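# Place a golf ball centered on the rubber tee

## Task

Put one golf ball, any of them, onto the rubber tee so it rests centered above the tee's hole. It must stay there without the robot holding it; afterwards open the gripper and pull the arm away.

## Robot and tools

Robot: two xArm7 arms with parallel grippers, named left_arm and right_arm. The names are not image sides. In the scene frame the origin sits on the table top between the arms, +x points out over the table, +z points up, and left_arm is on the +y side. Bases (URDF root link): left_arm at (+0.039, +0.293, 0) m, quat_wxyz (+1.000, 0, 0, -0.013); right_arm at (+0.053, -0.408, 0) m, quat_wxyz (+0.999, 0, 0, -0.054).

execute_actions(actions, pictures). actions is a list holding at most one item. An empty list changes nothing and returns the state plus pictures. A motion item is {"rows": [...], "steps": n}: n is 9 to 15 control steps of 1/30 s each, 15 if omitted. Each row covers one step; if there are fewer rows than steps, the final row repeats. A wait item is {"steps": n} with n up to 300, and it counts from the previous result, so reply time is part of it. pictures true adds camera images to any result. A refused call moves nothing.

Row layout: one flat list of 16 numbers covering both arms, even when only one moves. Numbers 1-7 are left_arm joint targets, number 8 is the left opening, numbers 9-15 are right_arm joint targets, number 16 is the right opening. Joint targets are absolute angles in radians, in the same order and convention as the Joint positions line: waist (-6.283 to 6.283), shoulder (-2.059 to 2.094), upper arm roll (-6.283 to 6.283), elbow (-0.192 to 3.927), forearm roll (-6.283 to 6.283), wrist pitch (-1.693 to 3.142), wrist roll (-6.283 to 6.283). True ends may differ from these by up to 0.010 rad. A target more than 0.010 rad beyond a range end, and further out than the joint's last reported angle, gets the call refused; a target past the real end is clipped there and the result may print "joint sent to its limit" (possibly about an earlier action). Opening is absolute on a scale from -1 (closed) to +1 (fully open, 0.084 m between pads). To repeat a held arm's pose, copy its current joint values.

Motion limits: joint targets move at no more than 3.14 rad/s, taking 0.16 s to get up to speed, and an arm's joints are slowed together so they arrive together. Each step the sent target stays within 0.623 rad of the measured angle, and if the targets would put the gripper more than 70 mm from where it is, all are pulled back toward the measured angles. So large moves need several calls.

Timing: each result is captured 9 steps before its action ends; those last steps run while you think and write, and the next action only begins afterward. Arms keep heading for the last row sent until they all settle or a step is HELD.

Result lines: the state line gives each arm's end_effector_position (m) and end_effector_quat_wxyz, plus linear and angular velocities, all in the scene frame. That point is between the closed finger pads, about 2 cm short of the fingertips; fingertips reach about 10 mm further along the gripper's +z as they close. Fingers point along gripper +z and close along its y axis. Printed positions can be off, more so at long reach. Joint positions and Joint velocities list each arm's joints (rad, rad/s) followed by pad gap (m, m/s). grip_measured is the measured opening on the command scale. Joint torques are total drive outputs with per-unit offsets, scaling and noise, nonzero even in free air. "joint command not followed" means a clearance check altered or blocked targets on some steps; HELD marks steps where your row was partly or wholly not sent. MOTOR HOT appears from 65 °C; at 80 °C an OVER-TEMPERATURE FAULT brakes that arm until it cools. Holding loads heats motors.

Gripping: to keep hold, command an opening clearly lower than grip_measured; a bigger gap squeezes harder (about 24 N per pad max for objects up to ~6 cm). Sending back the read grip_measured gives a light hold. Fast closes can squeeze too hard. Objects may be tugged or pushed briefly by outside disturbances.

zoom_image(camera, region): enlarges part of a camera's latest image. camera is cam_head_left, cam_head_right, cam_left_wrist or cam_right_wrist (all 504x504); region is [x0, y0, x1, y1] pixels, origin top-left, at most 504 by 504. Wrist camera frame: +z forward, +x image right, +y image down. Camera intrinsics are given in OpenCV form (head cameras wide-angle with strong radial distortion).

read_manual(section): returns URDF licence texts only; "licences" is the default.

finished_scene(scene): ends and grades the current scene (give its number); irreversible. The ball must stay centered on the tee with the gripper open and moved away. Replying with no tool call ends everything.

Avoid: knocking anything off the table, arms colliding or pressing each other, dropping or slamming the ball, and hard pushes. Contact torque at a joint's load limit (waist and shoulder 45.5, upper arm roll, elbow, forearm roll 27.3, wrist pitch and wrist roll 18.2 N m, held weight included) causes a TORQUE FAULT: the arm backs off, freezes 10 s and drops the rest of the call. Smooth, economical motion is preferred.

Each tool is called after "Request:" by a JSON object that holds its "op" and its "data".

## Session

Request:
{"op": "execute_actions", "data": {"actions": []}}

Scene clock: 0.00 s of 5700.00 s.
left_arm: end_effector_position=(+0.1319, +0.3275, +0.3046) grip_measured=+1.00 end_effector_quat_wxyz=(+0.416, +0.644, -0.640, +0.047) end_effector_velocity=(-0.000, +0.000, -0.000) end_effector_angular_velocity=(+0.001, +0.000, -0.001) | right_arm: end_effector_position=(+0.6148, -0.9110, +0.3898) grip_measured=+1.00 end_effector_quat_wxyz=(-0.316, +0.593, -0.635, +0.381) end_effector_velocity=(-0.000, -0.001, -0.000) end_effector_angular_velocity=(+0.000, -0.000, -0.001)
Joint positions: left_arm=[-0.102 -0.804  0.661  0.698 -0.068  2.098  1.745  0.084] | right_arm=[-0.735  0.47  -0.021  1.809  1.035  0.742  0.196  0.084]
Joint velocities: left_arm=[ 0.    -0.    -0.    -0.     0.001 -0.     0.     0.   ] | right_arm=[ 0.     0.    -0.001  0.     0.001  0.     0.     0.   ]
Joint torques (N m, as the arm reports them, + toward a larger angle): no reading
Motor temperatures (°C, as the motors report them): left_arm=[31 31 31 29 29 36 35] | right_arm=[34 33 29 33 32 37 38]

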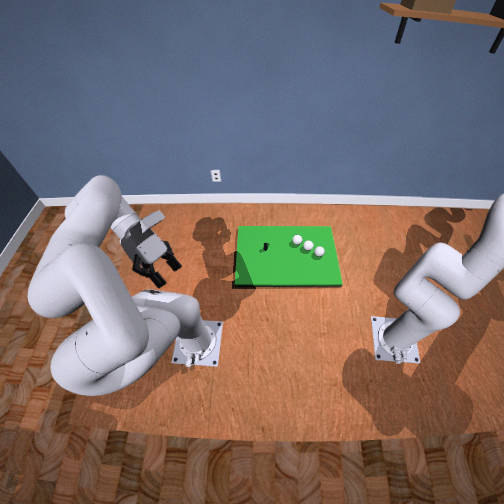

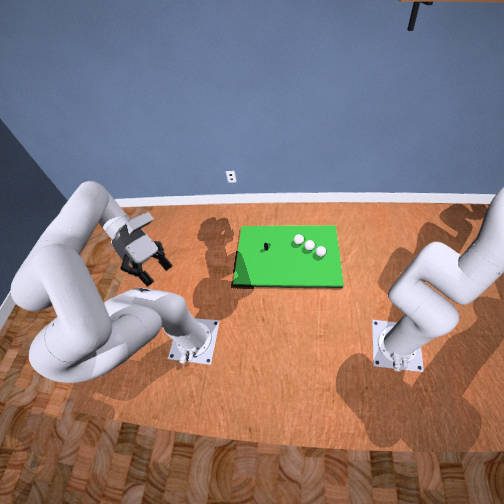

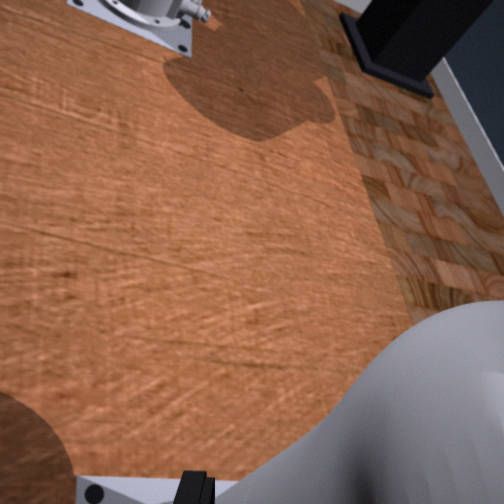

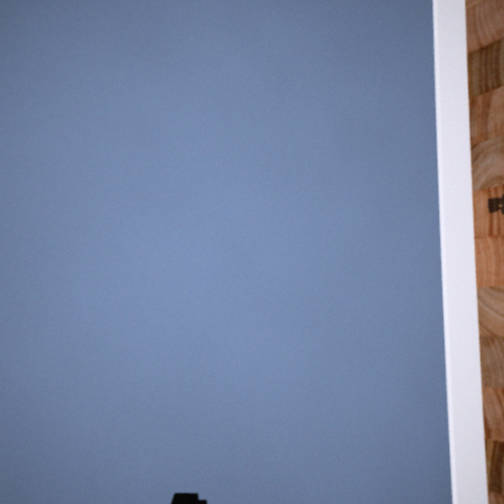

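Request:
{"op": "execute_actions", "data": {"actions": [{"rows":[[-0.102,-0.804,0.661,0.698,-0.068,2.098,1.745,1,0.767,0.1922,0,1.331,0,1.1388,-0.373,1]],"steps":15}]}}

Request:
{"op": "execute_actions", "data": {"actions": [{"steps":70}], "pictures": true}}

Scene clock: 0.63 s of 5700.00 s.
left_arm: end_effector_position=(+0.1320, +0.3276, +0.3046) grip_measured=+1.00 end_effector_quat_wxyz=(+0.416, +0.644, -0.640, +0.047) end_effector_velocity=(+0.000, -0.000, +0.000) end_effector_angular_velocity=(-0.000, -0.001, -0.000) | right_arm: end_effector_position=(+0.6426, -0.8415, +0.3670) grip_measured=+1.00 end_effector_quat_wxyz=(-0.297, +0.682, -0.574, +0.342) end_effector_velocity=(+0.230, +0.574, -0.153) end_effector_angular_velocity=(-0.450, +0.604, +1.497)
Joint positions: left_arm=[-0.102 -0.804  0.661  0.698 -0.068  2.098  1.745  0.084] | right_arm=[-0.649  0.431 -0.02   1.743  0.945  0.797  0.117  0.084]
Joint velocities: left_arm=[-0.    -0.    -0.001  0.    -0.002 -0.001  0.    -0.   ] | right_arm=[ 0.667 -0.241  0.108 -0.426 -0.606  0.367 -0.5   -0.   ]
Joint torques (N m, as the arm reports them, + toward a larger angle): left_arm=[-2.31  0.43 -8.37  9.44 -1.01  0.21 -0.85] | right_arm=[ -7.65 -32.4   -3.47  18.77   0.66  -2.06  -0.25]
Motor temperatures (°C, as the motors report them): left_arm=[31 31 31 30 29 36 35] | right_arm=[34 33 29 33 32 37 38]
Steps of this call (steps 1 to 13: nothing new was sent; steps 14 to 19: the first 6 steps of this action). Readings (joint positions):
14: left_arm=[-0.102 -0.804 0.661 0.698 -0.068 2.098 1.745] | right_arm=[-0.735 0.469 -0.021 1.809 1.034 0.743 0.195]
15: left_arm=[-0.102 -0.804 0.661 0.698 -0.068 2.098 1.745] | right_arm=[-0.729 0.466 -0.023 1.804 1.026 0.747 0.188]
17: left_arm=[-0.102 -0.804 0.661 0.698 -0.068 2.098 1.745] | right_arm=[-0.694 0.448 -0.028 1.773 0.986 0.771 0.152]
19: the state above

Scene clock: 2.97 s of 5700.00 s.
left_arm: end_effector_position=(+0.1320, +0.3276, +0.3046) grip_measured=+1.00 end_effector_quat_wxyz=(+0.415, +0.644, -0.640, +0.047) end_effector_velocity=(+0.000, +0.000, -0.000) end_effector_angular_velocity=(+0.000, -0.001, -0.000) | right_arm: end_effector_position=(+0.4699, -0.0857, +0.2201) grip_measured=+1.00 end_effector_quat_wxyz=(+0.000, +0.870, +0.493, +0.000) end_effector_velocity=(-0.002, +0.002, +0.000) end_effector_angular_velocity=(+0.000, +0.001, +0.005)
Joint positions: left_arm=[-0.102 -0.804  0.661  0.698 -0.068  2.098  1.745  0.084] | right_arm=[ 0.767  0.192 -0.     1.331  0.     1.139 -0.373  0.084]
Joint velocities: left_arm=[-0.     0.     0.    -0.     0.    -0.001  0.001 -0.   ] | right_arm=[ 0.002 -0.     0.003 -0.    -0.     0.001 -0.     0.   ]
Joint torques (N m, as the arm reports them, + toward a larger angle): left_arm=[-2.49  0.5  -8.21  9.59 -0.68 -0.02 -0.94] | right_arm=[  0.4  -25.88   1.01  17.42   0.4   -2.28  -0.63]
Motor temperatures (°C, as the motors report them): left_arm=[31 31 31 30 29 36 35] | right_arm=[34 33 29 33 32 37 38]
Kept back: nothing.
Steps of this call (steps 1 to 9: the last 9 steps of your previous action; steps 10 to 70: the robot went on to your last target). Readings (joint positions):
1: left_arm=[-0.102 -0.804 0.661 0.698 -0.068 2.098 1.745] | right_arm=[-0.627 0.423 -0.018 1.729 0.925 0.809 0.100]
2: left_arm=[-0.102 -0.804 0.661 0.698 -0.068 2.098 1.745] | right_arm=[-0.606 0.415 -0.017 1.715 0.904 0.820 0.084]
4: left_arm=[-0.102 -0.804 0.661 0.698 -0.068 2.098 1.745] | right_arm=[-0.564 0.400 -0.016 1.689 0.862 0.842 0.052]
8: left_arm=[-0.102 -0.804 0.661 0.698 -0.068 2.098 1.745] | right_arm=[-0.474 0.371 -0.013 1.638 0.773 0.884 -0.008]
70: the state above

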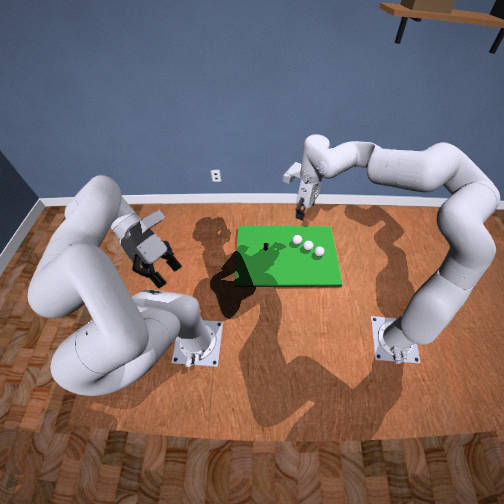

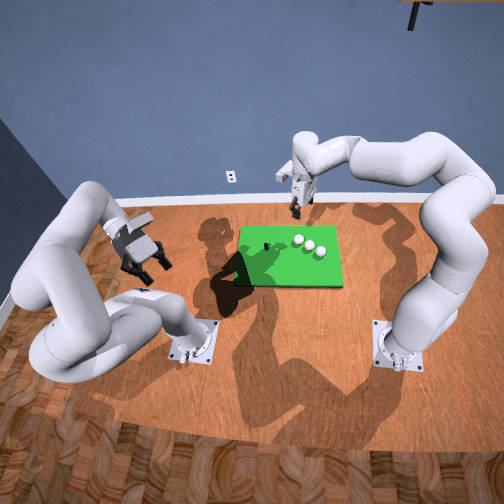

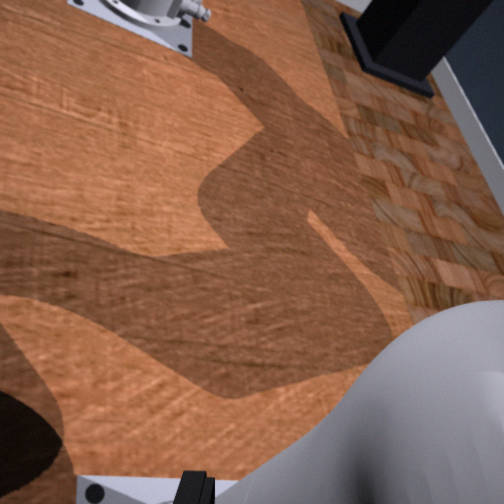

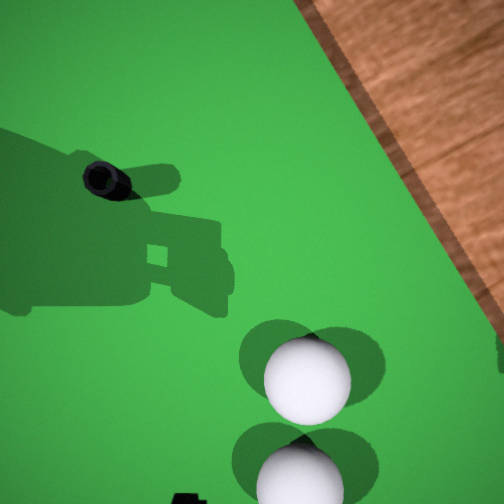

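Request:
{"op": "zoom_image", "data": {"camera": "cam_right_wrist", "region": [245, 320, 371, 446]}}

Request:
{"op": "zoom_image", "data": {"camera": "cam_right_wrist", "region": [60, 130, 160, 230]}}

Region (245, 320, 371, 446) of cam_right_wrist's 504x504 image, scaled by 4.000, with more detail than that image has.

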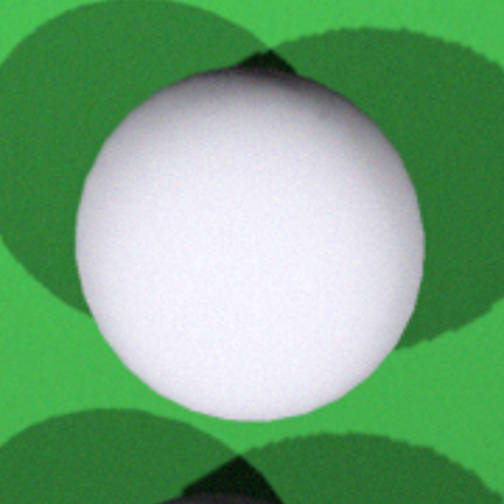

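Region (60, 130, 160, 230) of cam_right_wrist's 504x504 image, scaled by 5.040, with more detail than that image has.

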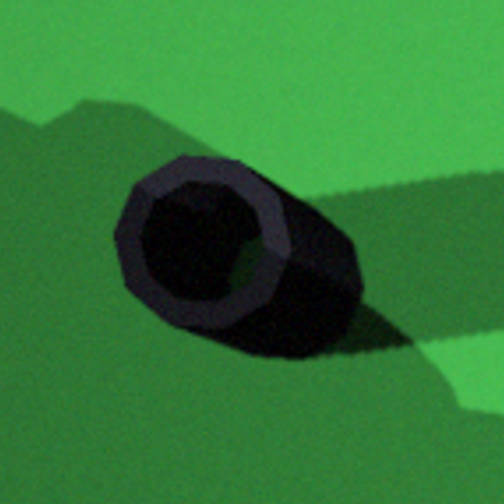

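Request:
{"op": "execute_actions", "data": {"actions": [{"rows":[[-0.102,-0.804,0.661,0.698,-0.068,2.098,1.745,1,0.78,0.3441,0,1.1752,0,0.8311,-0.36,0.7],[-0.102,-0.804,0.661,0.698,-0.068,2.098,1.745,1,0.78,0.3441,0,1.1752,0,0.8311,-0.36,0.7],[-0.102,-0.804,0.661,0.698,-0.068,2.098,1.745,1,0.78,0.3441,0,1.1752,0,0.8311,-0.36,0.7],[-0.102,-0.804,0.661,0.698,-0.068,2.098,1.745,1,0.78,0.3441,0,1.1752,0,0.8311,-0.36,0.7],[-0.102,-0.804,0.661,0.698,-0.068,2.098,1.745,1,0.78,0.3441,0,1.1752,0,0.8311,-0.36,0.7],[-0.102,-0.804,0.661,0.698,-0.068,2.098,1.745,1,0.78,0.3441,0,1.1752,0,0.8311,-0.36,0.7],[-0.102,-0.804,0.661,0.698,-0.068,2.098,1.745,1,0.78,0.37,0,1.167,0,0.797,-0.36,0.7],[-0.102,-0.804,0.661,0.698,-0.068,2.098,1.745,1,0.78,0.39,0,1.161,0,0.771,-0.36,0.7],[-0.102,-0.804,0.661,0.698,-0.068,2.098,1.745,1,0.78,0.41,0,1.155,0,0.745,-0.36,0.7],[-0.102,-0.804,0.661,0.698,-0.068,2.098,1.745,1,0.78,0.425,0,1.151,0,0.726,-0.36,0.7],[-0.102,-0.804,0.661,0.698,-0.068,2.098,1.745,1,0.78,0.438,0,1.1475,0,0.7095,-0.36,0.7],[-0.102,-0.804,0.661,0.698,-0.068,2.098,1.745,1,0.78,0.4478,0,1.1449,0,0.6971,-0.36,0.7]],"steps":15}]}}

Request:
{"op": "execute_actions", "data": {"actions": [{"rows":[[-0.102,-0.804,0.661,0.698,-0.068,2.098,1.745,1,0.78,0.4478,0,1.1449,0,0.6971,-0.36,0.7],[-0.102,-0.804,0.661,0.698,-0.068,2.098,1.745,1,0.78,0.4478,0,1.1449,0,0.6971,-0.36,0.7],[-0.102,-0.804,0.661,0.698,-0.068,2.098,1.745,1,0.78,0.4478,0,1.1449,0,0.6971,-0.36,0.6],[-0.102,-0.804,0.661,0.698,-0.068,2.098,1.745,1,0.78,0.4478,0,1.1449,0,0.6971,-0.36,0.5],[-0.102,-0.804,0.661,0.698,-0.068,2.098,1.745,1,0.78,0.4478,0,1.1449,0,0.6971,-0.36,0.4],[-0.102,-0.804,0.661,0.698,-0.068,2.098,1.745,1,0.78,0.4478,0,1.1449,0,0.6971,-0.36,0.3],[-0.102,-0.804,0.661,0.698,-0.068,2.098,1.745,1,0.78,0.4478,0,1.1449,0,0.6971,-0.36,0.22],[-0.102,-0.804,0.661,0.698,-0.068,2.098,1.745,1,0.78,0.4478,0,1.1449,0,0.6971,-0.36,0.15],[-0.102,-0.804,0.661,0.698,-0.068,2.098,1.745,1,0.78,0.4478,0,1.1449,0,0.6971,-0.36,0.1],[-0.102,-0.804,0.661,0.698,-0.068,2.098,1.745,1,0.78,0.4478,0,1.1449,0,0.6971,-0.36,0.05],[-0.102,-0.804,0.661,0.698,-0.068,2.098,1.745,1,0.78,0.4478,0,1.1449,0,0.6971,-0.36,0],[-0.102,-0.804,0.661,0.698,-0.068,2.098,1.745,1,0.78,0.4478,0,1.1449,0,0.6971,-0.36,-0.05],[-0.102,-0.804,0.661,0.698,-0.068,2.098,1.745,1,0.78,0.4478,0,1.1449,0,0.6971,-0.36,-0.1],[-0.102,-0.804,0.661,0.698,-0.068,2.098,1.745,1,0.78,0.4478,0,1.1449,0,0.6971,-0.36,-0.2],[-0.102,-0.804,0.661,0.698,-0.068,2.098,1.745,1,0.78,0.4478,0,1.1449,0,0.6971,-0.36,-0.35]],"steps":15}]}}

Request:
{"op": "execute_actions", "data": {"actions": [{"steps":14}]}}

Scene clock: 5.07 s of 5700.00 s.
left_arm: end_effector_position=(+0.1320, +0.3276, +0.3046) grip_measured=+1.00 end_effector_quat_wxyz=(+0.415, +0.644, -0.640, +0.047) end_effector_velocity=(+0.000, -0.000, +0.000) end_effector_angular_velocity=(-0.001, -0.001, -0.000) | right_arm: end_effector_position=(+0.4736, -0.0788, +0.1668) grip_measured=+0.70 end_effector_quat_wxyz=(-0.001, +0.870, +0.493, +0.004) end_effector_velocity=(-0.068, -0.009, -0.571) end_effector_angular_velocity=(-0.185, +0.241, +0.017)
Joint positions: left_arm=[-0.102 -0.804  0.661  0.698 -0.068  2.098  1.745  0.084] | right_arm=[ 0.773  0.259 -0.     1.262  0.     0.995 -0.367  0.073]
Joint velocities: left_arm=[ 0.    -0.    -0.    -0.    -0.001 -0.     0.    -0.   ] | right_arm=[ 0.054  0.681  0.01  -0.716 -0.    -1.093  0.047 -0.001]
Joint torques (N m, as the arm reports them, + toward a larger angle): left_arm=[-2.24  1.18 -8.66  9.7  -1.2   0.17 -0.63] | right_arm=[  0.65 -29.2    1.21  18.05   0.62  -2.71  -0.09]
Motor temperatures (°C, as the motors report them): left_arm=[31 31 31 30 29 36 35] | right_arm=[34 33 29 34 32 37 38]
Steps of this call (steps 1 to 15: the robot went on to your last target; steps 16 to 57: nothing new was sent; steps 58 to 63: the first 6 steps of this action). Readings (joint positions):
58: left_arm=[-0.102 -0.804 0.661 0.698 -0.068 2.098 1.745] | right_arm=[0.767 0.192 -0.000 1.331 -0.000 1.138 -0.373]
59: left_arm=[-0.102 -0.804 0.661 0.698 -0.068 2.098 1.745] | right_arm=[0.767 0.195 -0.000 1.328 0.000 1.130 -0.373]
61: left_arm=[-0.102 -0.804 0.661 0.698 -0.068 2.098 1.745] | right_arm=[0.769 0.216 -0.001 1.307 0.000 1.072 -0.370]
63: the state above

Scene clock: 5.57 s of 5700.00 s.
left_arm: end_effector_position=(+0.1320, +0.3276, +0.3046) grip_measured=+1.00 end_effector_quat_wxyz=(+0.415, +0.644, -0.640, +0.047) end_effector_velocity=(-0.000, +0.000, -0.000) end_effector_angular_velocity=(+0.001, +0.001, -0.000) | right_arm: end_effector_position=(+0.4692, -0.0773, +0.0469) grip_measured=+0.37 end_effector_quat_wxyz=(-0.000, +0.870, +0.493, +0.003) end_effector_velocity=(-0.003, -0.000, -0.005) end_effector_angular_velocity=(-0.000, +0.002, +0.002)
Joint positions: left_arm=[-0.102 -0.804  0.661  0.698 -0.068  2.098  1.745  0.084] | right_arm=[ 0.78   0.444 -0.     1.148  0.     0.698 -0.36   0.06 ]
Joint velocities: left_arm=[ 0.     0.    -0.    -0.     0.001  0.001 -0.     0.   ] | right_arm=[ 0.     0.006  0.002 -0.01   0.    -0.014  0.    -0.126]
Joint torques (N m, as the arm reports them, + toward a larger angle): left_arm=[-2.17  0.64 -8.34  8.77 -0.88  0.03 -0.62] | right_arm=[  0.36 -27.91   1.11  13.9    0.46  -2.25  -0.25]
Motor temperatures (°C, as the motors report them): left_arm=[31 31 31 30 29 36 35] | right_arm=[34 33 29 34 32 37 38]
Steps of this call (steps 1 to 9: the last 9 steps of your previous action; steps 10 to 15: the first 6 steps of this action). Readings (joint positions):
10: left_arm=[-0.102 -0.804 0.661 0.698 -0.068 2.098 1.745] | right_arm=[0.780 0.445 -0.000 1.144 -0.000 0.710 -0.360]
11: left_arm=[-0.102 -0.804 0.661 0.698 -0.068 2.098 1.745] | right_arm=[0.780 0.446 -0.000 1.145 -0.000 0.705 -0.360]
13: left_arm=[-0.102 -0.804 0.661 0.698 -0.068 2.098 1.745] | right_arm=[0.780 0.445 -0.000 1.148 0.000 0.700 -0.360]
15: the state above

Scene clock: 6.03 s of 5700.00 s.
left_arm: end_effector_position=(+0.1320, +0.3276, +0.3046) grip_measured=+1.00 end_effector_quat_wxyz=(+0.415, +0.644, -0.640, +0.047) end_effector_velocity=(+0.000, -0.000, +0.000) end_effector_angular_velocity=(-0.001, +0.000, +0.000) | right_arm: end_effector_position=(+0.4677, -0.0784, +0.0444) grip_measured=-0.05 end_effector_quat_wxyz=(-0.000, +0.870, +0.493, +0.000) end_effector_velocity=(-0.000, -0.000, -0.001) end_effector_angular_velocity=(-0.001, +0.001, +0.000)
Joint positions: left_arm=[-0.102 -0.804  0.661  0.698 -0.068  2.098  1.745  0.084] | right_arm=[ 0.78   0.447 -0.     1.145 -0.     0.697 -0.36   0.042]
Joint velocities: left_arm=[-0.     0.    -0.    -0.    -0.001  0.    -0.    -0.   ] | right_arm=[-0.     0.001  0.    -0.    -0.    -0.     0.     0.   ]
Joint torques (N m, as the arm reports them, + toward a larger angle): left_arm=[-2.94  0.35 -8.32  9.02 -0.87  0.07 -0.53] | right_arm=[ -0.15 -28.83   0.76  14.     0.53  -1.74  -0.17]
Motor temperatures (°C, as the motors report them): left_arm=[31 31 31 30 29 36 35] | right_arm=[34 33 29 34 32 37 38]
Kept back: nothing.
Steps of this call (steps 1 to 9: the last 9 steps of your previous action; steps 10 to 14: the robot went on to your last target). Readings (joint positions):
1: left_arm=[-0.102 -0.804 0.661 0.698 -0.068 2.098 1.745] | right_arm=[0.780 0.445 -0.000 1.148 0.000 0.698 -0.360]
2: left_arm=[-0.102 -0.804 0.661 0.698 -0.068 2.098 1.745] | right_arm=[0.780 0.445 -0.000 1.147 0.000 0.697 -0.360]
4: left_arm=[-0.102 -0.804 0.661 0.698 -0.068 2.098 1.745] | right_arm=[0.780 0.446 -0.000 1.146 0.000 0.697 -0.360]
8: left_arm=[-0.102 -0.804 0.661 0.698 -0.068 2.098 1.745] | right_arm=[0.780 0.447 -0.000 1.145 -0.000 0.697 -0.360]
14: the state above

Request:
{"op": "execute_actions", "data": {"actions": [{"rows":[[-0.102,-0.804,0.661,0.698,-0.068,2.098,1.745,1,0.78,0.435,0,1.15,0,0.715,-0.36,-0.35],[-0.102,-0.804,0.661,0.698,-0.068,2.098,1.745,1,0.78,0.415,0,1.16,0,0.745,-0.36,-0.35],[-0.102,-0.804,0.661,0.698,-0.068,2.098,1.745,1,0.78,0.395,0,1.18,0,0.785,-0.36,-0.35],[-0.102,-0.804,0.661,0.698,-0.068,2.098,1.745,1,0.79,0.385,0,1.21,0,0.825,-0.35,-0.35],[-0.102,-0.804,0.661,0.698,-0.068,2.098,1.745,1,0.8,0.38,0,1.245,0,0.865,-0.34,-0.35],[-0.102,-0.804,0.661,0.698,-0.068,2.098,1.745,1,0.82,0.385,0,1.285,0,0.9,-0.32,-0.35],[-0.102,-0.804,0.661,0.698,-0.068,2.098,1.745,1,0.845,0.395,0,1.33,0,0.935,-0.295,-0.35],[-0.102,-0.804,0.661,0.698,-0.068,2.098,1.745,1,0.87,0.41,0,1.375,0,0.965,-0.27,-0.35],[-0.102,-0.804,0.661,0.698,-0.068,2.098,1.745,1,0.895,0.43,0,1.42,0,0.99,-0.245,-0.35],[-0.102,-0.804,0.661,0.698,-0.068,2.098,1.745,1,0.92,0.45,0,1.465,0,1.015,-0.22,-0.35],[-0.102,-0.804,0.661,0.698,-0.068,2.098,1.745,1,0.945,0.467,0,1.502,0,1.035,-0.195,-0.35],[-0.102,-0.804,0.661,0.698,-0.068,2.098,1.745,1,0.965,0.48,0,1.53,0,1.05,-0.175,-0.35],[-0.102,-0.804,0.661,0.698,-0.068,2.098,1.745,1,0.98,0.491,0,1.551,0,1.06,-0.16,-0.35],[-0.102,-0.804,0.661,0.698,-0.068,2.098,1.745,1,0.9927,0.4996,0,1.5664,0,1.0668,-0.1473,-0.35]],"steps":15}]}}

Request:
{"op": "execute_actions", "data": {"actions": [{"steps":30}], "pictures": true}}

Request:
{"op": "zoom_image", "data": {"camera": "cam_right_wrist", "region": [252, 336, 420, 504]}}

Scene clock: 7.17 s of 5700.00 s.
left_arm: end_effector_position=(+0.1320, +0.3276, +0.3046) grip_measured=+1.00 end_effector_quat_wxyz=(+0.415, +0.644, -0.640, +0.047) end_effector_velocity=(-0.001, +0.000, -0.000) end_effector_angular_velocity=(+0.002, +0.002, -0.001) | right_arm: end_effector_position=(+0.4695, -0.0754, +0.0730) grip_measured=-0.05 end_effector_quat_wxyz=(+0.001, +0.870, +0.492, -0.005) end_effector_velocity=(+0.082, +0.122, +0.366) end_effector_angular_velocity=(+0.060, -0.104, -0.070)
Joint positions: left_arm=[-0.102 -0.804  0.661  0.698 -0.068  2.098  1.745  0.084] | right_arm=[ 0.783  0.407 -0.001  1.183 -0.     0.785 -0.356  0.042]
Joint velocities: left_arm=[ 0.     0.    -0.    -0.     0.003  0.001 -0.001  0.   ] | right_arm=[ 0.127 -0.338 -0.042  0.684  0.     0.904  0.159  0.   ]
Joint torques (N m, as the arm reports them, + toward a larger angle): left_arm=[-2.06  0.86 -8.4   8.95 -0.69 -0.02 -0.74] | right_arm=[  8.51 -30.65   4.25  20.49   0.41  -3.     0.17]
Motor temperatures (°C, as the motors report them): left_arm=[31 31 31 30 29 36 35] | right_arm=[34 33 29 34 32 37 38]
Steps of this call (steps 1 to 15: the robot went on to your last target; steps 16 to 28: nothing new was sent; steps 29 to 34: the first 6 steps of this action). Readings (joint positions):
29: left_arm=[-0.102 -0.804 0.661 0.698 -0.068 2.098 1.745] | right_arm=[0.780 0.448 -0.000 1.145 -0.000 0.698 -0.360]
30: left_arm=[-0.102 -0.804 0.661 0.698 -0.068 2.098 1.745] | right_arm=[0.780 0.445 -0.000 1.146 0.000 0.703 -0.360]
32: left_arm=[-0.102 -0.804 0.661 0.698 -0.068 2.098 1.745] | right_arm=[0.780 0.430 0.000 1.152 -0.000 0.733 -0.360]
34: the state above

Scene clock: 8.17 s of 5700.00 s.
left_arm: end_effector_position=(+0.1320, +0.3276, +0.3046) grip_measured=+1.00 end_effector_quat_wxyz=(+0.415, +0.644, -0.640, +0.047) end_effector_velocity=(-0.001, -0.000, +0.000) end_effector_angular_velocity=(-0.000, +0.002, -0.002) | right_arm: end_effector_position=(+0.4334, +0.0557, +0.1500) grip_measured=-0.05 end_effector_quat_wxyz=(+0.000, +0.870, +0.493, -0.000) end_effector_velocity=(-0.001, +0.001, +0.000) end_effector_angular_velocity=(+0.001, +0.000, +0.002)
Joint positions: left_arm=[-0.102 -0.804  0.661  0.698 -0.068  2.098  1.745  0.084] | right_arm=[ 0.992  0.5   -0.     1.566 -0.     1.067 -0.147  0.042]
Joint velocities: left_arm=[ 0.     0.    -0.    -0.     0.     0.002  0.    -0.   ] | right_arm=[0.001 0.    0.001 0.001 0.    0.    0.    0.   ]
Joint torques (N m, as the arm reports them, + toward a larger angle): left_arm=[-2.03  0.61 -8.29  9.19 -1.22 -0.03 -0.68] | right_arm=[ -0.29 -31.87   1.06  17.45   0.14  -1.95   0.05]
Motor temperatures (°C, as the motors report them): left_arm=[31 31 31 30 29 36 35] | right_arm=[34 33 29 34 32 37 38]
Kept back: nothing.
Steps of this call (steps 1 to 9: the last 9 steps of your previous action; steps 10 to 30: the robot went on to your last target). Readings (joint positions):
1: left_arm=[-0.102 -0.804 0.661 0.698 -0.068 2.098 1.745] | right_arm=[0.790 0.397 -0.003 1.209 -0.000 0.817 -0.348]
2: left_arm=[-0.102 -0.804 0.661 0.698 -0.068 2.098 1.745] | right_arm=[0.801 0.391 -0.004 1.242 -0.000 0.849 -0.335]
4: left_arm=[-0.102 -0.804 0.661 0.698 -0.068 2.098 1.745] | right_arm=[0.836 0.394 -0.004 1.317 -0.000 0.911 -0.301]
8: left_arm=[-0.102 -0.804 0.661 0.698 -0.068 2.098 1.745] | right_arm=[0.927 0.453 0.002 1.469 0.000 1.010 -0.214]
30: the state above
All arms were judged still, so your last target was given up. Only a new action makes them travel on or press farther. Fingers that are still opening or closing keep moving.

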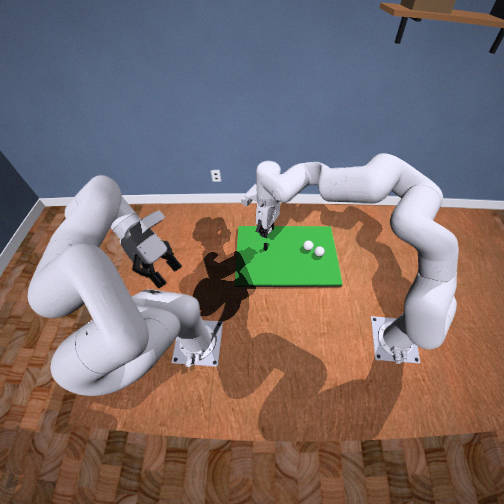

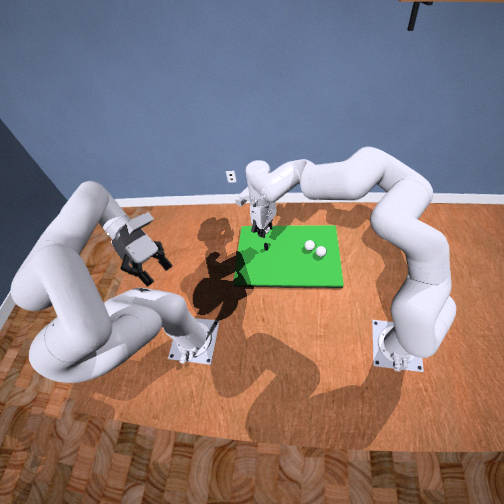

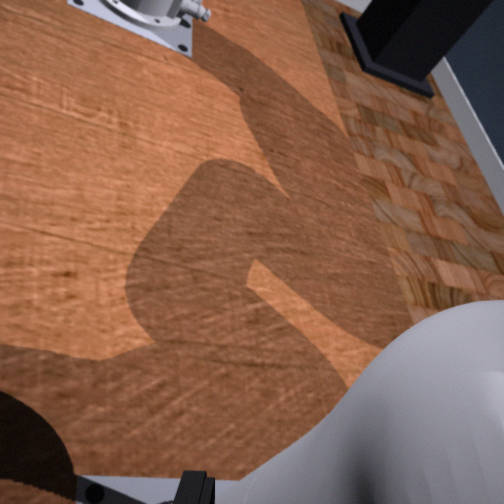

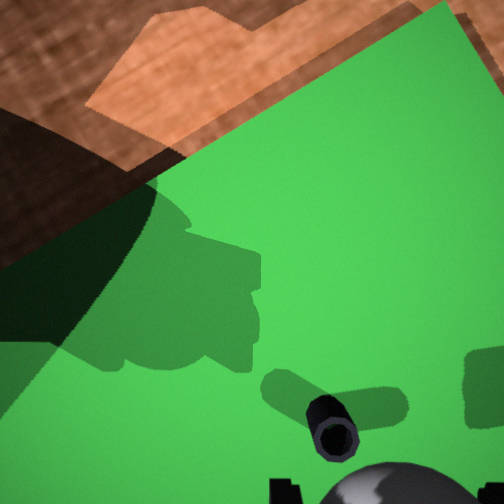

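Region (252, 336, 420, 504) of cam_right_wrist's 504x504 image, scaled by 3.000, with more detail than that image has.

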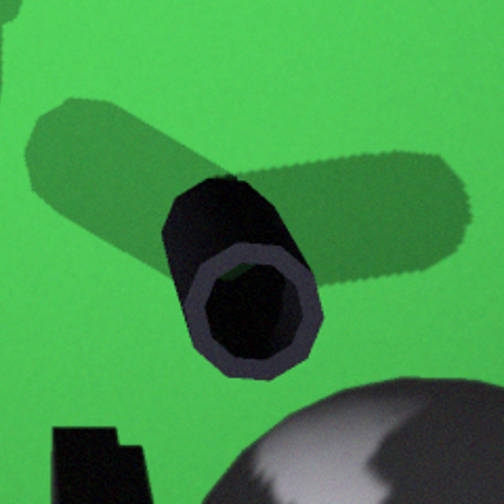

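Request:
{"op": "execute_actions", "data": {"actions": [{"rows":[[-0.102,-0.804,0.661,0.698,-0.068,2.098,1.745,1,0.9968,0.505,0,1.56,0,1.055,-0.1432,-0.35],[-0.102,-0.804,0.661,0.698,-0.068,2.098,1.745,1,0.9968,0.513,0,1.552,0,1.039,-0.1432,-0.35],[-0.102,-0.804,0.661,0.698,-0.068,2.098,1.745,1,0.9968,0.522,0,1.543,0,1.021,-0.1432,-0.35],[-0.102,-0.804,0.661,0.698,-0.068,2.098,1.745,1,0.9968,0.532,0,1.534,0,1.002,-0.1432,-0.35],[-0.102,-0.804,0.661,0.698,-0.068,2.098,1.745,1,0.9968,0.542,0,1.525,0,0.983,-0.1432,-0.35],[-0.102,-0.804,0.661,0.698,-0.068,2.098,1.745,1,0.9968,0.551,0,1.517,0,0.966,-0.1432,-0.35],[-0.102,-0.804,0.661,0.698,-0.068,2.098,1.745,1,0.9968,0.5596,0,1.5104,0,0.9508,-0.1432,-0.35],[-0.102,-0.804,0.661,0.698,-0.068,2.098,1.745,1,0.9968,0.5653,0,1.5071,0,0.9418,-0.1432,-0.35],[-0.102,-0.804,0.661,0.698,-0.068,2.098,1.745,1,0.9968,0.571,0,1.504,0,0.933,-0.1432,-0.35],[-0.102,-0.804,0.661,0.698,-0.068,2.098,1.745,1,0.9968,0.5753,0,1.5017,0,0.9264,-0.1432,-0.35],[-0.102,-0.804,0.661,0.698,-0.068,2.098,1.745,1,0.9968,0.5782,0,1.5002,0,0.922,-0.1432,-0.35],[-0.102,-0.804,0.661,0.698,-0.068,2.098,1.745,1,0.9968,0.581,0,1.4987,0,0.9177,-0.1432,-0.35],[-0.102,-0.804,0.661,0.698,-0.068,2.098,1.745,1,0.9968,0.5825,0,1.498,0,0.9155,-0.1432,-0.35],[-0.102,-0.804,0.661,0.698,-0.068,2.098,1.745,1,0.9968,0.584,0,1.4973,0,0.9133,-0.1432,-0.35],[-0.102,-0.804,0.661,0.698,-0.068,2.098,1.745,1,0.9968,0.5854,0,1.4966,0,0.9112,-0.1432,-0.35]],"steps":15}]}}

Request:
{"op": "execute_actions", "data": {"actions": [{"steps":20}], "pictures": true}}

Request:
{"op": "zoom_image", "data": {"camera": "cam_right_wrist", "region": [252, 336, 420, 504]}}

Scene clock: 9.47 s of 5700.00 s.
left_arm: end_effector_position=(+0.1320, +0.3276, +0.3046) grip_measured=+1.00 end_effector_quat_wxyz=(+0.415, +0.644, -0.640, +0.047) end_effector_velocity=(-0.000, -0.000, +0.000) end_effector_angular_velocity=(-0.001, +0.001, -0.001) | right_arm: end_effector_position=(+0.4321, +0.0588, +0.1306) grip_measured=-0.05 end_effector_quat_wxyz=(-0.001, +0.870, +0.493, +0.002) end_effector_velocity=(-0.016, -0.005, -0.234) end_effector_angular_velocity=(-0.046, +0.041, +0.008)
Joint positions: left_arm=[-0.102 -0.804  0.661  0.698 -0.068  2.098  1.745  0.084] | right_arm=[ 0.997  0.522  0.     1.543  0.     1.016 -0.144  0.042]
Joint velocities: left_arm=[-0.     0.    -0.    -0.    -0.     0.002  0.     0.   ] | right_arm=[ 0.01   0.273  0.005 -0.259  0.    -0.47   0.006 -0.   ]
Joint torques (N m, as the arm reports them, + toward a larger angle): left_arm=[-2.27  1.13 -7.89  9.16 -1.06  0.09 -0.75] | right_arm=[ -0.74 -29.15   0.27  15.76   0.52  -1.93  -0.38]
Motor temperatures (°C, as the motors report them): left_arm=[31 31 31 30 29 36 35] | right_arm=[34 33 29 34 32 37 38]
Steps of this call (steps 1 to 33: nothing new was sent; steps 34 to 39: the first 6 steps of this action). Readings (joint positions):
34: left_arm=[-0.102 -0.804 0.661 0.698 -0.068 2.098 1.745] | right_arm=[0.993 0.500 -0.000 1.566 -0.000 1.066 -0.147]
35: left_arm=[-0.102 -0.804 0.661 0.698 -0.068 2.098 1.745] | right_arm=[0.994 0.501 -0.000 1.565 -0.000 1.063 -0.146]
37: left_arm=[-0.102 -0.804 0.661 0.698 -0.068 2.098 1.745] | right_arm=[0.995 0.507 -0.000 1.558 0.000 1.045 -0.144]
39: the state above

Scene clock: 10.13 s of 5700.00 s.
left_arm: end_effector_position=(+0.1320, +0.3276, +0.3046) grip_measured=+1.00 end_effector_quat_wxyz=(+0.415, +0.644, -0.640, +0.047) end_effector_velocity=(+0.000, -0.000, +0.000) end_effector_angular_velocity=(-0.000, -0.001, -0.000) | right_arm: end_effector_position=(+0.4314, +0.0577, +0.0825) grip_measured=-0.05 end_effector_quat_wxyz=(-0.000, +0.870, +0.493, +0.000) end_effector_velocity=(-0.002, -0.000, -0.002) end_effector_angular_velocity=(-0.002, +0.004, +0.001)
Joint positions: left_arm=[-0.102 -0.804  0.661  0.698 -0.068  2.098  1.745  0.084] | right_arm=[ 0.997  0.585 -0.     1.497  0.     0.911 -0.143  0.042]
Joint velocities: left_arm=[-0.    -0.    -0.    -0.    -0.001 -0.     0.     0.   ] | right_arm=[-0.     0.002  0.001 -0.002  0.001 -0.     0.    -0.   ]
Joint torques (N m, as the arm reports them, + toward a larger angle): left_arm=[-2.99  1.05 -8.52  9.7  -0.81  0.14 -0.63] | right_arm=[ -0.77 -33.06   1.14  16.52   0.06  -2.18  -0.11]
Motor temperatures (°C, as the motors report them): left_arm=[31 31 31 30 29 36 35] | right_arm=[34 33 29 34 32 37 38]
Kept back: nothing.
Steps of this call (steps 1 to 9: the last 9 steps of your previous action; steps 10 to 20: the robot went on to your last target). Readings (joint positions):
1: left_arm=[-0.102 -0.804 0.661 0.698 -0.068 2.098 1.745] | right_arm=[0.997 0.532 0.000 1.534 0.000 1.000 -0.143]
2: left_arm=[-0.102 -0.804 0.661 0.698 -0.068 2.098 1.745] | right_arm=[0.997 0.542 0.000 1.525 0.000 0.984 -0.143]
4: left_arm=[-0.102 -0.804 0.661 0.698 -0.068 2.098 1.745] | right_arm=[0.997 0.560 0.000 1.511 -0.000 0.957 -0.143]
8: left_arm=[-0.102 -0.804 0.661 0.698 -0.068 2.098 1.745] | right_arm=[0.997 0.579 -0.000 1.500 -0.000 0.925 -0.143]
20: the state above

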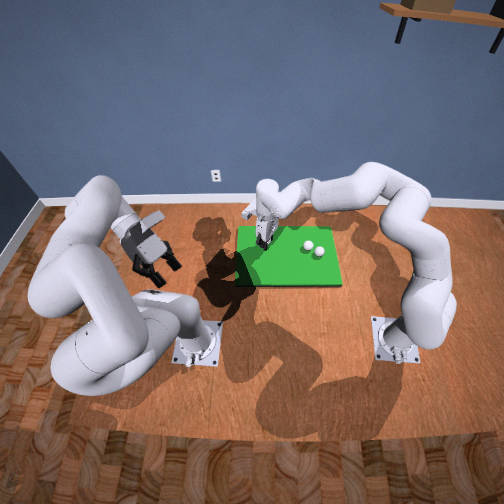

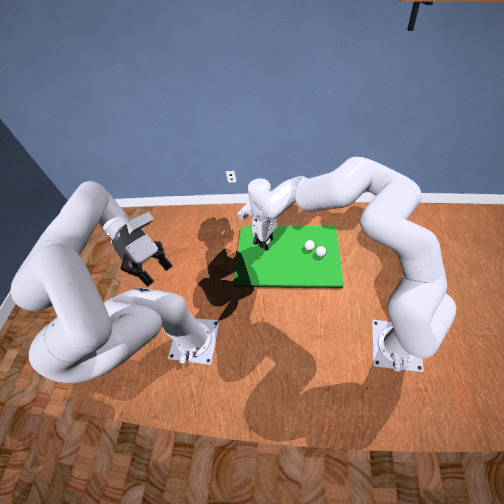

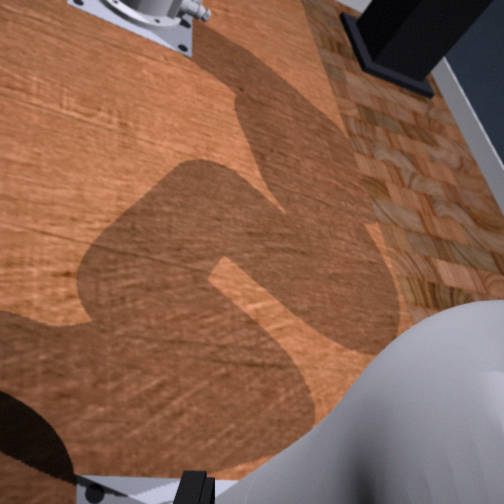

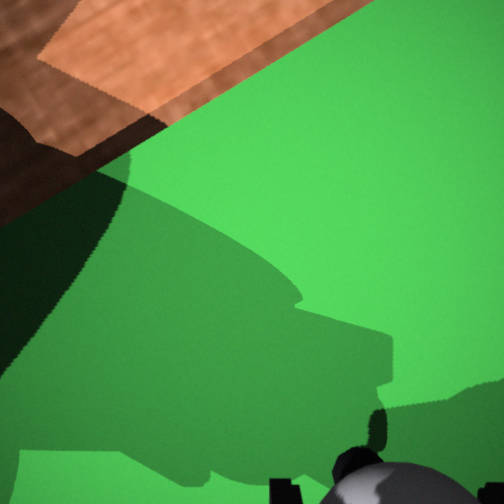

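Region (252, 336, 420, 504) of cam_right_wrist's 504x504 image, scaled by 3.000, with more detail than that image has.

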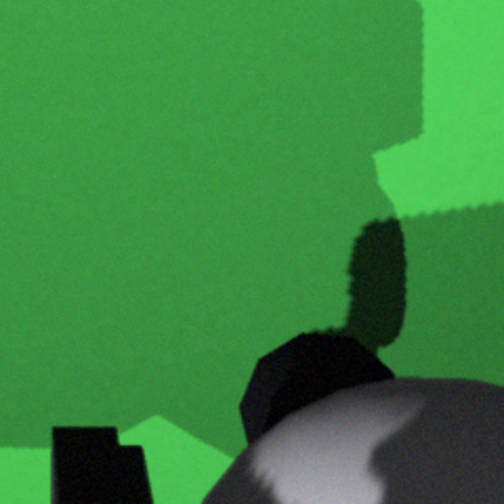

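Request:
{"op": "execute_actions", "data": {"actions": [{"rows":[[-0.102,-0.804,0.661,0.698,-0.068,2.098,1.745,1,0.9968,0.5869,0,1.4959,0,0.909,-0.1432,-0.35],[-0.102,-0.804,0.661,0.698,-0.068,2.098,1.745,1,0.9968,0.5869,0,1.4959,0,0.909,-0.1432,-0.35],[-0.102,-0.804,0.661,0.698,-0.068,2.098,1.745,1,0.9968,0.5888,0,1.4951,0,0.9063,-0.1432,-0.35]],"steps":9}]}}

Request:
{"op": "execute_actions", "data": {"actions": [{"steps":14}]}}

Scene clock: 10.40 s of 5700.00 s.
left_arm: end_effector_position=(+0.1320, +0.3276, +0.3046) grip_measured=+1.00 end_effector_quat_wxyz=(+0.415, +0.644, -0.640, +0.047) end_effector_velocity=(-0.000, -0.000, +0.000) end_effector_angular_velocity=(-0.002, +0.001, -0.002) | right_arm: end_effector_position=(+0.4313, +0.0575, +0.0822) grip_measured=-0.05 end_effector_quat_wxyz=(-0.000, +0.870, +0.493, +0.000) end_effector_velocity=(+0.000, -0.001, -0.001) end_effector_angular_velocity=(-0.001, +0.001, -0.001)
Joint positions: left_arm=[-0.102 -0.804  0.661  0.698 -0.068  2.098  1.745  0.084] | right_arm=[ 0.997  0.585 -0.     1.497  0.     0.911 -0.143  0.042]
Joint velocities: left_arm=[-0.    -0.    -0.001 -0.    -0.001  0.002  0.    -0.   ] | right_arm=[-0.     0.001 -0.001 -0.     0.     0.001 -0.    -0.   ]
Joint torques (N m, as the arm reports them, + toward a larger angle): left_arm=[-2.19  1.4  -8.37  9.34 -0.87 -0.14 -1.06] | right_arm=[  0.26 -32.85   0.41  16.64   0.47  -2.01  -0.27]
Motor temperatures (°C, as the motors report them): left_arm=[31 31 31 30 29 36 35] | right_arm=[34 33 29 34 32 37 38]
Kept back: the last 9 steps of this action.
Steps of this call (steps 1 to 8: the robot went on to your last target). Readings (joint positions):
1: left_arm=[-0.102 -0.804 0.661 0.698 -0.068 2.098 1.745] | right_arm=[0.997 0.585 -0.000 1.497 0.000 0.911 -0.143]
2: left_arm=[-0.102 -0.804 0.661 0.698 -0.068 2.098 1.745] | right_arm=[0.997 0.585 -0.000 1.497 0.000 0.911 -0.143]
4: left_arm=[-0.102 -0.804 0.661 0.698 -0.068 2.098 1.745] | right_arm=[0.997 0.585 -0.000 1.497 0.000 0.911 -0.143]
8: the state above

Scene clock: 10.87 s of 5700.00 s.
left_arm: end_effector_position=(+0.1320, +0.3276, +0.3046) grip_measured=+1.00 end_effector_quat_wxyz=(+0.415, +0.644, -0.640, +0.047) end_effector_velocity=(+0.000, +0.000, -0.000) end_effector_angular_velocity=(-0.000, -0.001, +0.001) | right_arm: end_effector_position=(+0.4313, +0.0576, +0.0799) grip_measured=-0.05 end_effector_quat_wxyz=(-0.000, +0.870, +0.493, +0.000) end_effector_velocity=(-0.000, +0.000, -0.000) end_effector_angular_velocity=(-0.000, +0.000, +0.001)
Joint positions: left_arm=[-0.102 -0.804  0.661  0.698 -0.068  2.098  1.745  0.084] | right_arm=[ 0.997  0.589 -0.     1.495  0.     0.906 -0.143  0.042]
Joint velocities: left_arm=[ 0.001  0.     0.001  0.     0.    -0.     0.001 -0.   ] | right_arm=[ 0. -0.  0. -0. -0. -0. -0.  0.]
Joint torques (N m, as the arm reports them, + toward a larger angle): left_arm=[-3.22  0.79 -7.93  9.33 -1.46 -0.31 -0.87] | right_arm=[  0.44 -33.41   0.27  16.96   0.52  -2.09  -0.19]
Motor temperatures (°C, as the motors report them): left_arm=[31 31 31 30 29 36 35] | right_arm=[34 33 29 34 32 37 38]
Kept back: nothing.
Steps of this call (steps 1 to 9: the last 9 steps of your previous action; steps 10 to 14: the robot went on to your last target). Readings (joint positions):
1: left_arm=[-0.102 -0.804 0.661 0.698 -0.068 2.098 1.745] | right_arm=[0.997 0.585 -0.000 1.497 -0.000 0.911 -0.143]
2: left_arm=[-0.102 -0.804 0.661 0.698 -0.068 2.098 1.745] | right_arm=[0.997 0.586 -0.000 1.497 0.000 0.910 -0.143]
4: left_arm=[-0.102 -0.804 0.661 0.698 -0.068 2.098 1.745] | right_arm=[0.997 0.587 -0.000 1.496 0.000 0.909 -0.143]
8: left_arm=[-0.102 -0.804 0.661 0.698 -0.068 2.098 1.745] | right_arm=[0.997 0.589 0.000 1.495 -0.000 0.907 -0.143]
14: the state above

Request:
{"op": "execute_actions", "data": {"actions": [{"rows":[[-0.102,-0.804,0.661,0.698,-0.068,2.098,1.745,1,0.9968,0.5903,0,1.4944,0,0.9041,-0.1432,-0.35],[-0.102,-0.804,0.661,0.698,-0.068,2.098,1.745,1,0.9968,0.5903,0,1.4944,0,0.9041,-0.1432,-0.35],[-0.102,-0.804,0.661,0.698,-0.068,2.098,1.745,1,0.9968,0.5918,0,1.4938,0,0.902,-0.1432,-0.35]],"steps":9}]}}

Request:
{"op": "execute_actions", "data": {"actions": [{"steps":14}]}}

Scene clock: 11.30 s of 5700.00 s.
left_arm: end_effector_position=(+0.1320, +0.3276, +0.3046) grip_measured=+1.00 end_effector_quat_wxyz=(+0.415, +0.644, -0.640, +0.047) end_effector_velocity=(-0.000, +0.000, -0.000) end_effector_angular_velocity=(+0.000, +0.001, -0.000) | right_arm: end_effector_position=(+0.4313, +0.0575, +0.0798) grip_measured=-0.05 end_effector_quat_wxyz=(-0.000, +0.870, +0.493, +0.000) end_effector_velocity=(-0.000, -0.000, -0.000) end_effector_angular_velocity=(-0.000, +0.001, -0.000)
Joint positions: left_arm=[-0.102 -0.804  0.661  0.698 -0.068  2.098  1.745  0.084] | right_arm=[ 0.997  0.589 -0.     1.495  0.     0.906 -0.143  0.042]
Joint velocities: left_arm=[-0.    -0.     0.001 -0.     0.001  0.001 -0.     0.   ] | right_arm=[-0.     0.001  0.    -0.     0.     0.     0.    -0.   ]
Joint torques (N m, as the arm reports them, + toward a larger angle): left_arm=[-2.96  0.66 -8.98  9.19 -1.46  0.08 -0.48] | right_arm=[  0.02 -32.98   0.95  16.52   0.24  -1.97  -0.22]
Motor temperatures (°C, as the motors report them): left_arm=[31 31 31 30 29 36 35] | right_arm=[34 33 29 34 32 37 38]
Kept back: the last 9 steps of this action.
Steps of this call (steps 1 to 13: the robot went on to your last target). Readings (joint positions):
1: left_arm=[-0.102 -0.804 0.661 0.698 -0.068 2.098 1.745] | right_arm=[0.997 0.589 -0.000 1.495 0.000 0.906 -0.143]
2: left_arm=[-0.102 -0.804 0.661 0.698 -0.068 2.098 1.745] | right_arm=[0.997 0.589 -0.000 1.495 0.000 0.906 -0.143]
4: left_arm=[-0.102 -0.804 0.661 0.698 -0.068 2.098 1.745] | right_arm=[0.997 0.589 -0.000 1.495 -0.000 0.906 -0.143]
8: left_arm=[-0.102 -0.804 0.661 0.698 -0.068 2.098 1.745] | right_arm=[0.997 0.589 0.000 1.495 -0.000 0.906 -0.143]
13: the state above

Scene clock: 11.77 s of 5700.00 s.
left_arm: end_effector_position=(+0.1320, +0.3276, +0.3046) grip_measured=+1.00 end_effector_quat_wxyz=(+0.415, +0.644, -0.640, +0.047) end_effector_velocity=(+0.000, -0.000, +0.000) end_effector_angular_velocity=(-0.002, -0.001, +0.001) | right_arm: end_effector_position=(+0.4314, +0.0577, +0.0783) grip_measured=-0.05 end_effector_quat_wxyz=(-0.000, +0.870, +0.493, +0.000) end_effector_velocity=(-0.000, +0.000, -0.000) end_effector_angular_velocity=(+0.000, +0.000, +0.000)
Joint positions: left_arm=[-0.102 -0.804  0.661  0.698 -0.068  2.098  1.745  0.084] | right_arm=[ 0.997  0.591  0.     1.494  0.     0.902 -0.143  0.042]
Joint velocities: left_arm=[-0.    -0.    -0.     0.    -0.002 -0.001 -0.001 -0.   ] | right_arm=[ 0.    -0.     0.    -0.     0.    -0.001 -0.     0.   ]
Joint torques (N m, as the arm reports them, + toward a larger angle): left_arm=[-2.55  0.58 -7.83  9.29 -0.73  0.37 -0.74] | right_arm=[  0.25 -31.25   0.7   15.28   0.06  -2.17  -0.37]
Motor temperatures (°C, as the motors report them): left_arm=[31 31 31 30 29 36 35] | right_arm=[34 33 29 34 32 37 38]
Kept back: nothing.
Steps of this call (steps 1 to 9: the last 9 steps of your previous action; steps 10 to 14: the robot went on to your last target). Readings (joint positions):
1: left_arm=[-0.102 -0.804 0.661 0.698 -0.068 2.098 1.745] | right_arm=[0.997 0.589 -0.000 1.495 -0.000 0.906 -0.143]
2: left_arm=[-0.102 -0.804 0.661 0.698 -0.068 2.098 1.745] | right_arm=[0.997 0.589 -0.000 1.495 0.000 0.906 -0.143]
4: left_arm=[-0.102 -0.804 0.661 0.698 -0.068 2.098 1.745] | right_arm=[0.997 0.590 -0.000 1.495 0.000 0.904 -0.143]
8: left_arm=[-0.102 -0.804 0.661 0.698 -0.068 2.098 1.745] | right_arm=[0.997 0.591 0.000 1.494 0.000 0.902 -0.143]
14: the state above


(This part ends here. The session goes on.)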